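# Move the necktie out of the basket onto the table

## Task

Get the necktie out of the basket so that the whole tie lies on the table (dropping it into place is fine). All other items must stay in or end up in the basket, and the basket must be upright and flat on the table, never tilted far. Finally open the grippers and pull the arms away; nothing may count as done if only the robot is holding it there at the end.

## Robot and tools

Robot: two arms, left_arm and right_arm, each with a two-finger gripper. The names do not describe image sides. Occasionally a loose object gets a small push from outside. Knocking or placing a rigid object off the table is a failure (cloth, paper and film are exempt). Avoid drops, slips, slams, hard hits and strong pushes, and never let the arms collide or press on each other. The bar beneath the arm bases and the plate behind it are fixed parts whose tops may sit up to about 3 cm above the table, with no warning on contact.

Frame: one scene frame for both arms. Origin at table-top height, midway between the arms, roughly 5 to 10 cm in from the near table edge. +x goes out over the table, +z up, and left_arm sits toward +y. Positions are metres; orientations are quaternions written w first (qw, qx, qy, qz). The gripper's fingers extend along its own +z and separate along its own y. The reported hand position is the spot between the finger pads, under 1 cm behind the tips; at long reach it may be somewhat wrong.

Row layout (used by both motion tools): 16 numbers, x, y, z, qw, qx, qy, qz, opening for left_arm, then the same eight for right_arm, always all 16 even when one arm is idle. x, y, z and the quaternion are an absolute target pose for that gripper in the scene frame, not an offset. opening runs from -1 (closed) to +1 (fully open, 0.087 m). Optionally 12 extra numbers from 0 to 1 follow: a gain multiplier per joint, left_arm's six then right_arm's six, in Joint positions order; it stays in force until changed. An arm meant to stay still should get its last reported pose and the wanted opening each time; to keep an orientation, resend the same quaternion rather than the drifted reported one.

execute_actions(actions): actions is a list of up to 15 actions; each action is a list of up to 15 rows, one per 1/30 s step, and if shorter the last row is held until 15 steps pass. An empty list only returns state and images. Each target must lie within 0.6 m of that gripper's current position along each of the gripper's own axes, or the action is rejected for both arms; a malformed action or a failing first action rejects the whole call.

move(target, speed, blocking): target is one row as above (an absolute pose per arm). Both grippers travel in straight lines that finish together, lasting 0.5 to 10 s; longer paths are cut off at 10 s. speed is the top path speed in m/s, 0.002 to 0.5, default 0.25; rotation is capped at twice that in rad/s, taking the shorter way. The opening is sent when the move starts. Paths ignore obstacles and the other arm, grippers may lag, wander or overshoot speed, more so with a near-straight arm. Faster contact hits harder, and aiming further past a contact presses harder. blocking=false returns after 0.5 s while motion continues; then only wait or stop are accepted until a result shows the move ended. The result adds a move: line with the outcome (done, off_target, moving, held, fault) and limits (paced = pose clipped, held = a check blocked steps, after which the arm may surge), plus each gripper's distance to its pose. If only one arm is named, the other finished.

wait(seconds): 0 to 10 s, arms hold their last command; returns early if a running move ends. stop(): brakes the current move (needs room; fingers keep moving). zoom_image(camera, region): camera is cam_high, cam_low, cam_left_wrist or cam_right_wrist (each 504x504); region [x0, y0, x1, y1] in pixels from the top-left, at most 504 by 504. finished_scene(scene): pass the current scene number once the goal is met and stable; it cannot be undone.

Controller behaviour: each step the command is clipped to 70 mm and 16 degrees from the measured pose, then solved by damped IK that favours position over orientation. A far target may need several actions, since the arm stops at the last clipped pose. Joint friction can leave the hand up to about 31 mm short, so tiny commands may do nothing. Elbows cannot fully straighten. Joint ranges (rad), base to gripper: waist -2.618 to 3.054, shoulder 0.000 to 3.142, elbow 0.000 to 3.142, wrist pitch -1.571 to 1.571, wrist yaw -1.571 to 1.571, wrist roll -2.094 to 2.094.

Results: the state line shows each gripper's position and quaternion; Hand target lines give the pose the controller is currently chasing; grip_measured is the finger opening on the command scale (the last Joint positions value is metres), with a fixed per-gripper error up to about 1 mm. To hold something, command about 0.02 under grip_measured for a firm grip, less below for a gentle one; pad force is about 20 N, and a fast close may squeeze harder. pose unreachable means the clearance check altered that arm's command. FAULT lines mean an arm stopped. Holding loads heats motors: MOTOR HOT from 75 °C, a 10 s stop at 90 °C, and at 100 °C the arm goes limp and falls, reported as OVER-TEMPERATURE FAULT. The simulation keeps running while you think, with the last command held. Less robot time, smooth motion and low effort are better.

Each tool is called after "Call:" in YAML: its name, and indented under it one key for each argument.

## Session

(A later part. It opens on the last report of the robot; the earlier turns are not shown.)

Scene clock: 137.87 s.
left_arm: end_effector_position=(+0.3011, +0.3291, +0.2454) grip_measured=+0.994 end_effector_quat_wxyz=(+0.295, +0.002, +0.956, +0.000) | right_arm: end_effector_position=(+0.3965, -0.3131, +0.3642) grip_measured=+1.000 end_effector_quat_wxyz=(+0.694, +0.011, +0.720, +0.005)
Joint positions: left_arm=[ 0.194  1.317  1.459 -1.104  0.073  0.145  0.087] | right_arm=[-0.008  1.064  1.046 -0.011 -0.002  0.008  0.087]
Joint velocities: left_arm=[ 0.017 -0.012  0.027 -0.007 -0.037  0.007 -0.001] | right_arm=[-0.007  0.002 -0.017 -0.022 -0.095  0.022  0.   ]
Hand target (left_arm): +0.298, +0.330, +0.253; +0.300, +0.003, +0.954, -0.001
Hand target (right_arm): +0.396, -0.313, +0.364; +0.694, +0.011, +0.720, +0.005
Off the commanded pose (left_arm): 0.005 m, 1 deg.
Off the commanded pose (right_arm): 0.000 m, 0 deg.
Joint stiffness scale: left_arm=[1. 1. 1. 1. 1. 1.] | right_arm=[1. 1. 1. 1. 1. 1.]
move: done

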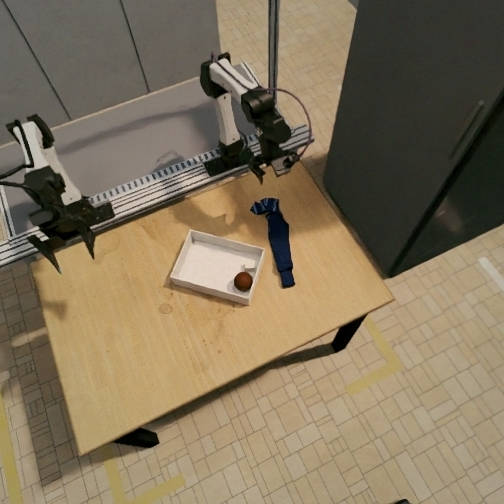

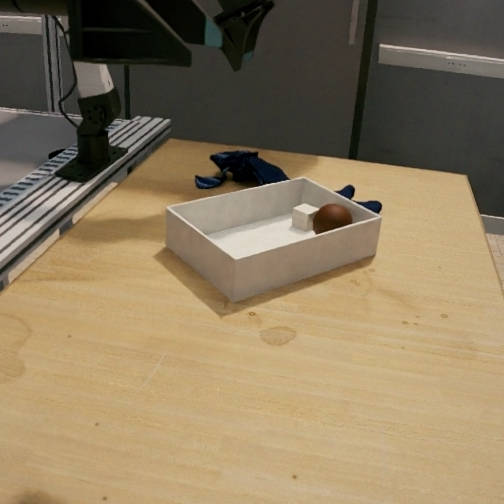

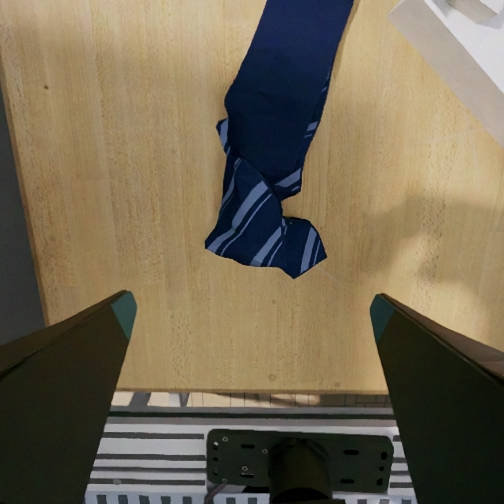

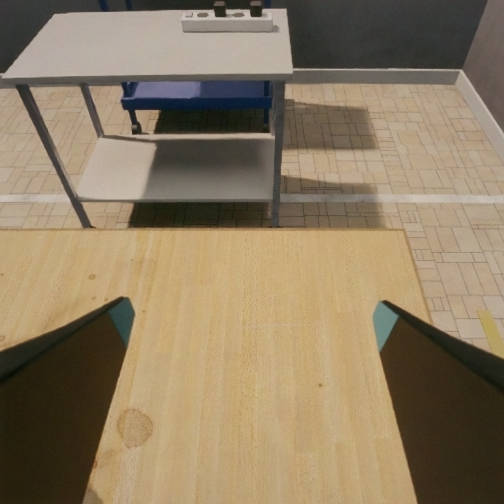

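Call:
move:
  target: [0.33,0.33,0.10,0.05,0,0.998,0,-0.3,0.3965,-0.3131,0.3642,0.694,0.011,0.720,0.005,1]

Call:
move:
  target: [0.33,0.33,0.015,0.05,0,0.998,0,-0.3,0.3965,-0.3131,0.3642,0.694,0.011,0.720,0.005,1]
  speed: 0.12

Call:
move:
  target: [0.36,0.30,0.33,0.55,0,0.835,0,-0.3,0.3965,-0.3131,0.3642,0.694,0.011,0.720,0.005,1]

Scene clock: 149.30 s.
left_arm: end_effector_position=(+0.3230, +0.3315, +0.0906) grip_measured=-0.300 end_effector_quat_wxyz=(+0.038, -0.005, +0.999, -0.005) | right_arm: end_effector_position=(+0.3965, -0.3131, +0.3642) grip_measured=+1.000 end_effector_quat_wxyz=(+0.694, +0.011, +0.720, +0.005)
Joint positions: left_arm=[ 0.163  1.84   1.459 -1.1   -0.001  0.116  0.031] | right_arm=[-0.008  1.064  1.046 -0.011 -0.002  0.008  0.087]
Joint velocities: left_arm=[-0.012 -0.007  0.002  0.051  0.022  0.007 -0.   ] | right_arm=[ 0.002  0.012  0.002  0.022 -0.022  0.022  0.   ]
Hand target (left_arm): +0.331, +0.330, +0.097; +0.050, -0.003, +0.999, +0.000
Hand target (right_arm): +0.396, -0.313, +0.364; +0.694, +0.011, +0.720, +0.005
Off the commanded pose (left_arm): 0.012 m, 2 deg.
Off the commanded pose (right_arm): 0.000 m, 0 deg.
Joint stiffness scale: left_arm=[1. 1. 1. 1. 1. 1.] | right_arm=[1. 1. 1. 1. 1. 1.]
move: off_target (left_arm)

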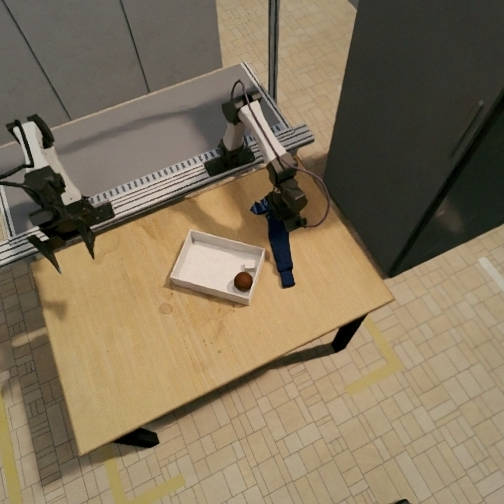

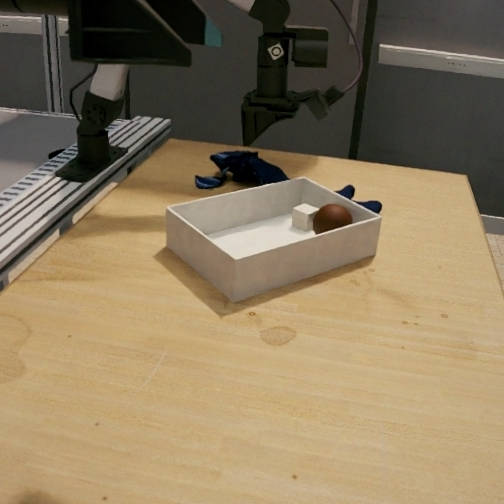

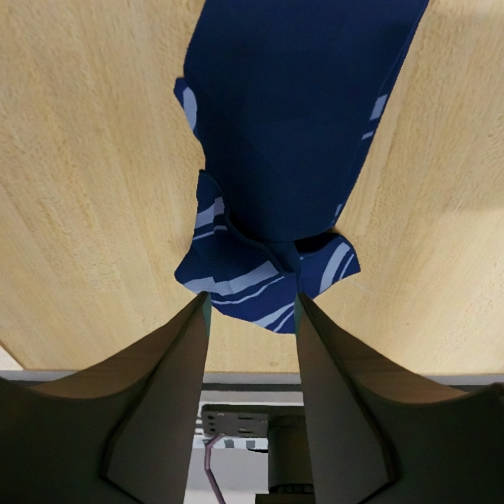

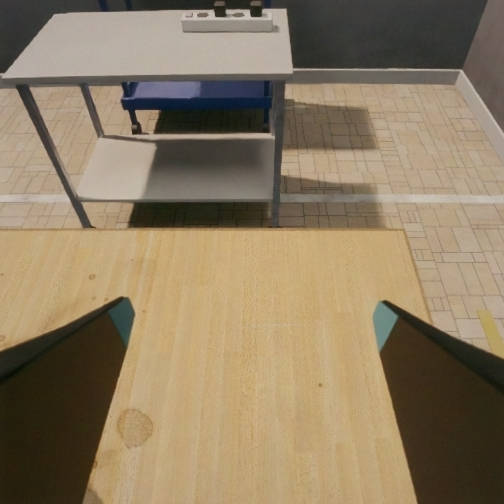

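Scene clock: 150.50 s.
left_arm: end_effector_position=(+0.3349, +0.3319, +0.0261) grip_measured=-0.300 end_effector_quat_wxyz=(+0.059, -0.006, +0.998, -0.002) | right_arm: end_effector_position=(+0.3965, -0.3131, +0.3642) grip_measured=+1.000 end_effector_quat_wxyz=(+0.694, +0.011, +0.720, +0.005)
Joint positions: left_arm=[ 0.163  1.91   1.29  -0.818 -0.002  0.116  0.031] | right_arm=[-0.008  1.064  1.046 -0.011 -0.002  0.008  0.087]
Joint velocities: left_arm=[-0.017  0.017  0.002 -0.007  0.081 -0.022 -0.001] | right_arm=[-0.002  0.012  0.002  0.007  0.066 -0.022  0.   ]
Hand target (left_arm): +0.330, +0.330, +0.015; +0.050, +0.000, +0.999, -0.000
Hand target (right_arm): +0.396, -0.313, +0.364; +0.694, +0.011, +0.720, +0.005
Off the commanded pose (left_arm): 0.012 m, 1 deg.
Off the commanded pose (right_arm): 0.000 m, 0 deg.
Joint stiffness scale: left_arm=[1. 1. 1. 1. 1. 1.] | right_arm=[1. 1. 1. 1. 1. 1.]
move: off_target (left_arm)

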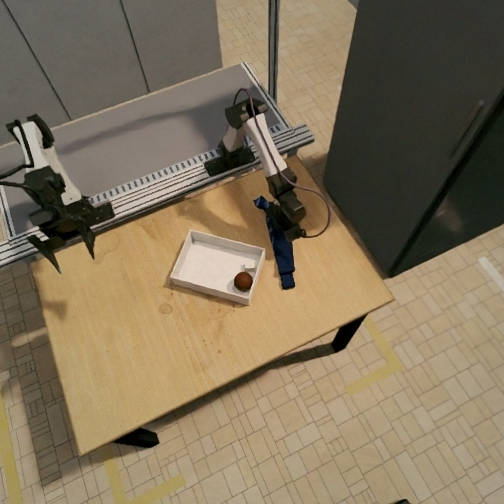

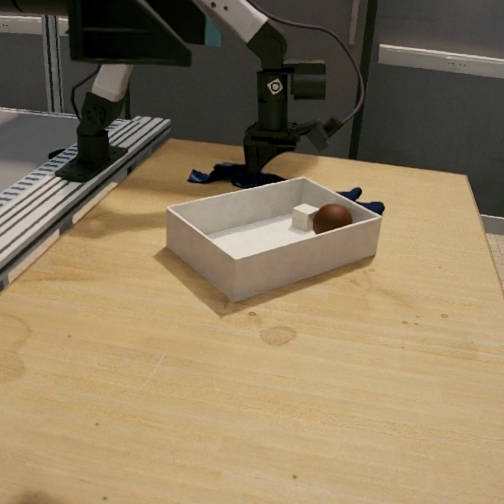

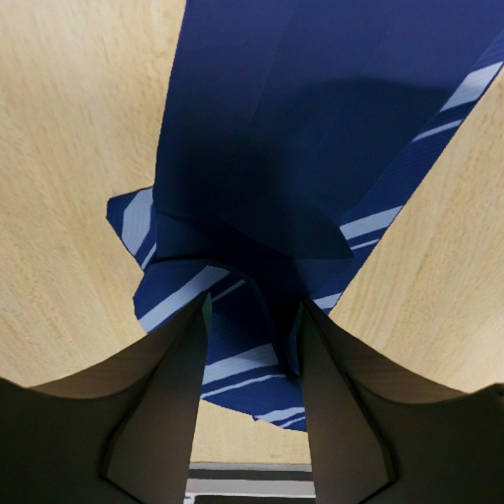

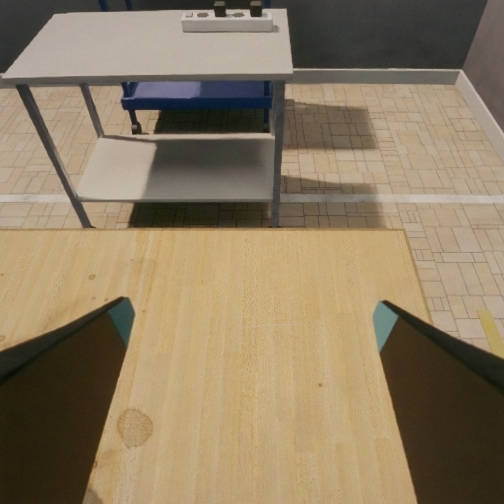

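Scene clock: 153.03 s.
left_arm: end_effector_position=(+0.3551, +0.3026, +0.3197) grip_measured=-0.300 end_effector_quat_wxyz=(+0.530, +0.005, +0.848, -0.003) | right_arm: end_effector_position=(+0.3965, -0.3131, +0.3642) grip_measured=+1.000 end_effector_quat_wxyz=(+0.694, +0.011, +0.720, +0.005)
Joint positions: left_arm=[ 0.088  1.132  1.302 -0.609  0.046  0.046  0.031] | right_arm=[-0.008  1.064  1.046 -0.011 -0.002  0.008  0.087]
Joint velocities: left_arm=[-0.022 -0.007 -0.017 -0.037  0.051  0.022 -0.001] | right_arm=[-0.007 -0.002 -0.007 -0.037  0.066  0.022  0.   ]
Hand target (left_arm): +0.356, +0.300, +0.336; +0.550, +0.006, +0.835, -0.005
Hand target (right_arm): +0.396, -0.313, +0.364; +0.694, +0.011, +0.720, +0.005
Off the commanded pose (left_arm): 0.012 m, 3 deg.
Off the commanded pose (right_arm): 0.000 m, 0 deg.
Joint stiffness scale: left_arm=[1. 1. 1. 1. 1. 1.] | right_arm=[1. 1. 1. 1. 1. 1.]
move: off_target (left_arm)

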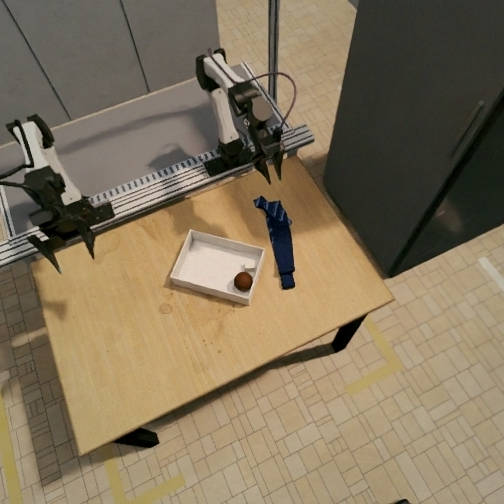

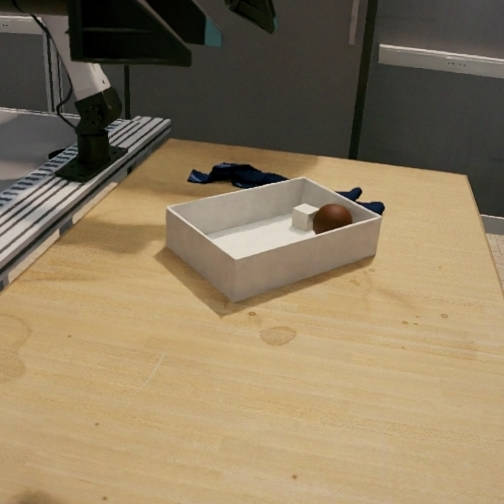

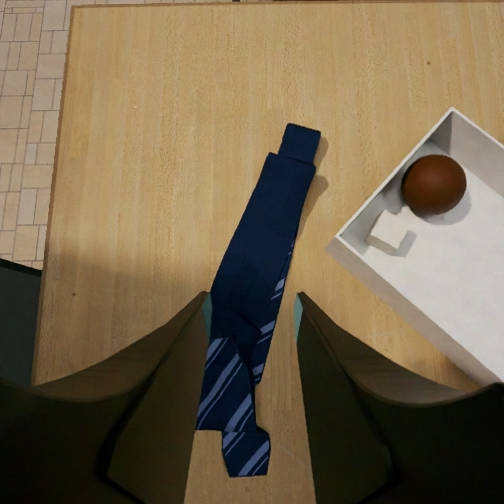

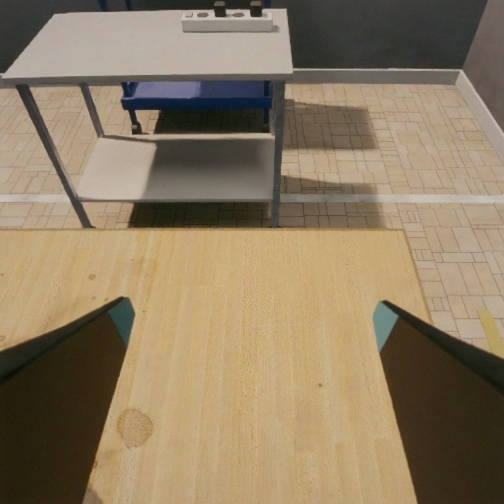

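The tie is flatter now and lies on the table, clear of the basket and the bar.

Call:
finished_scene:
  scene: 2

The scene is finished: the task was done.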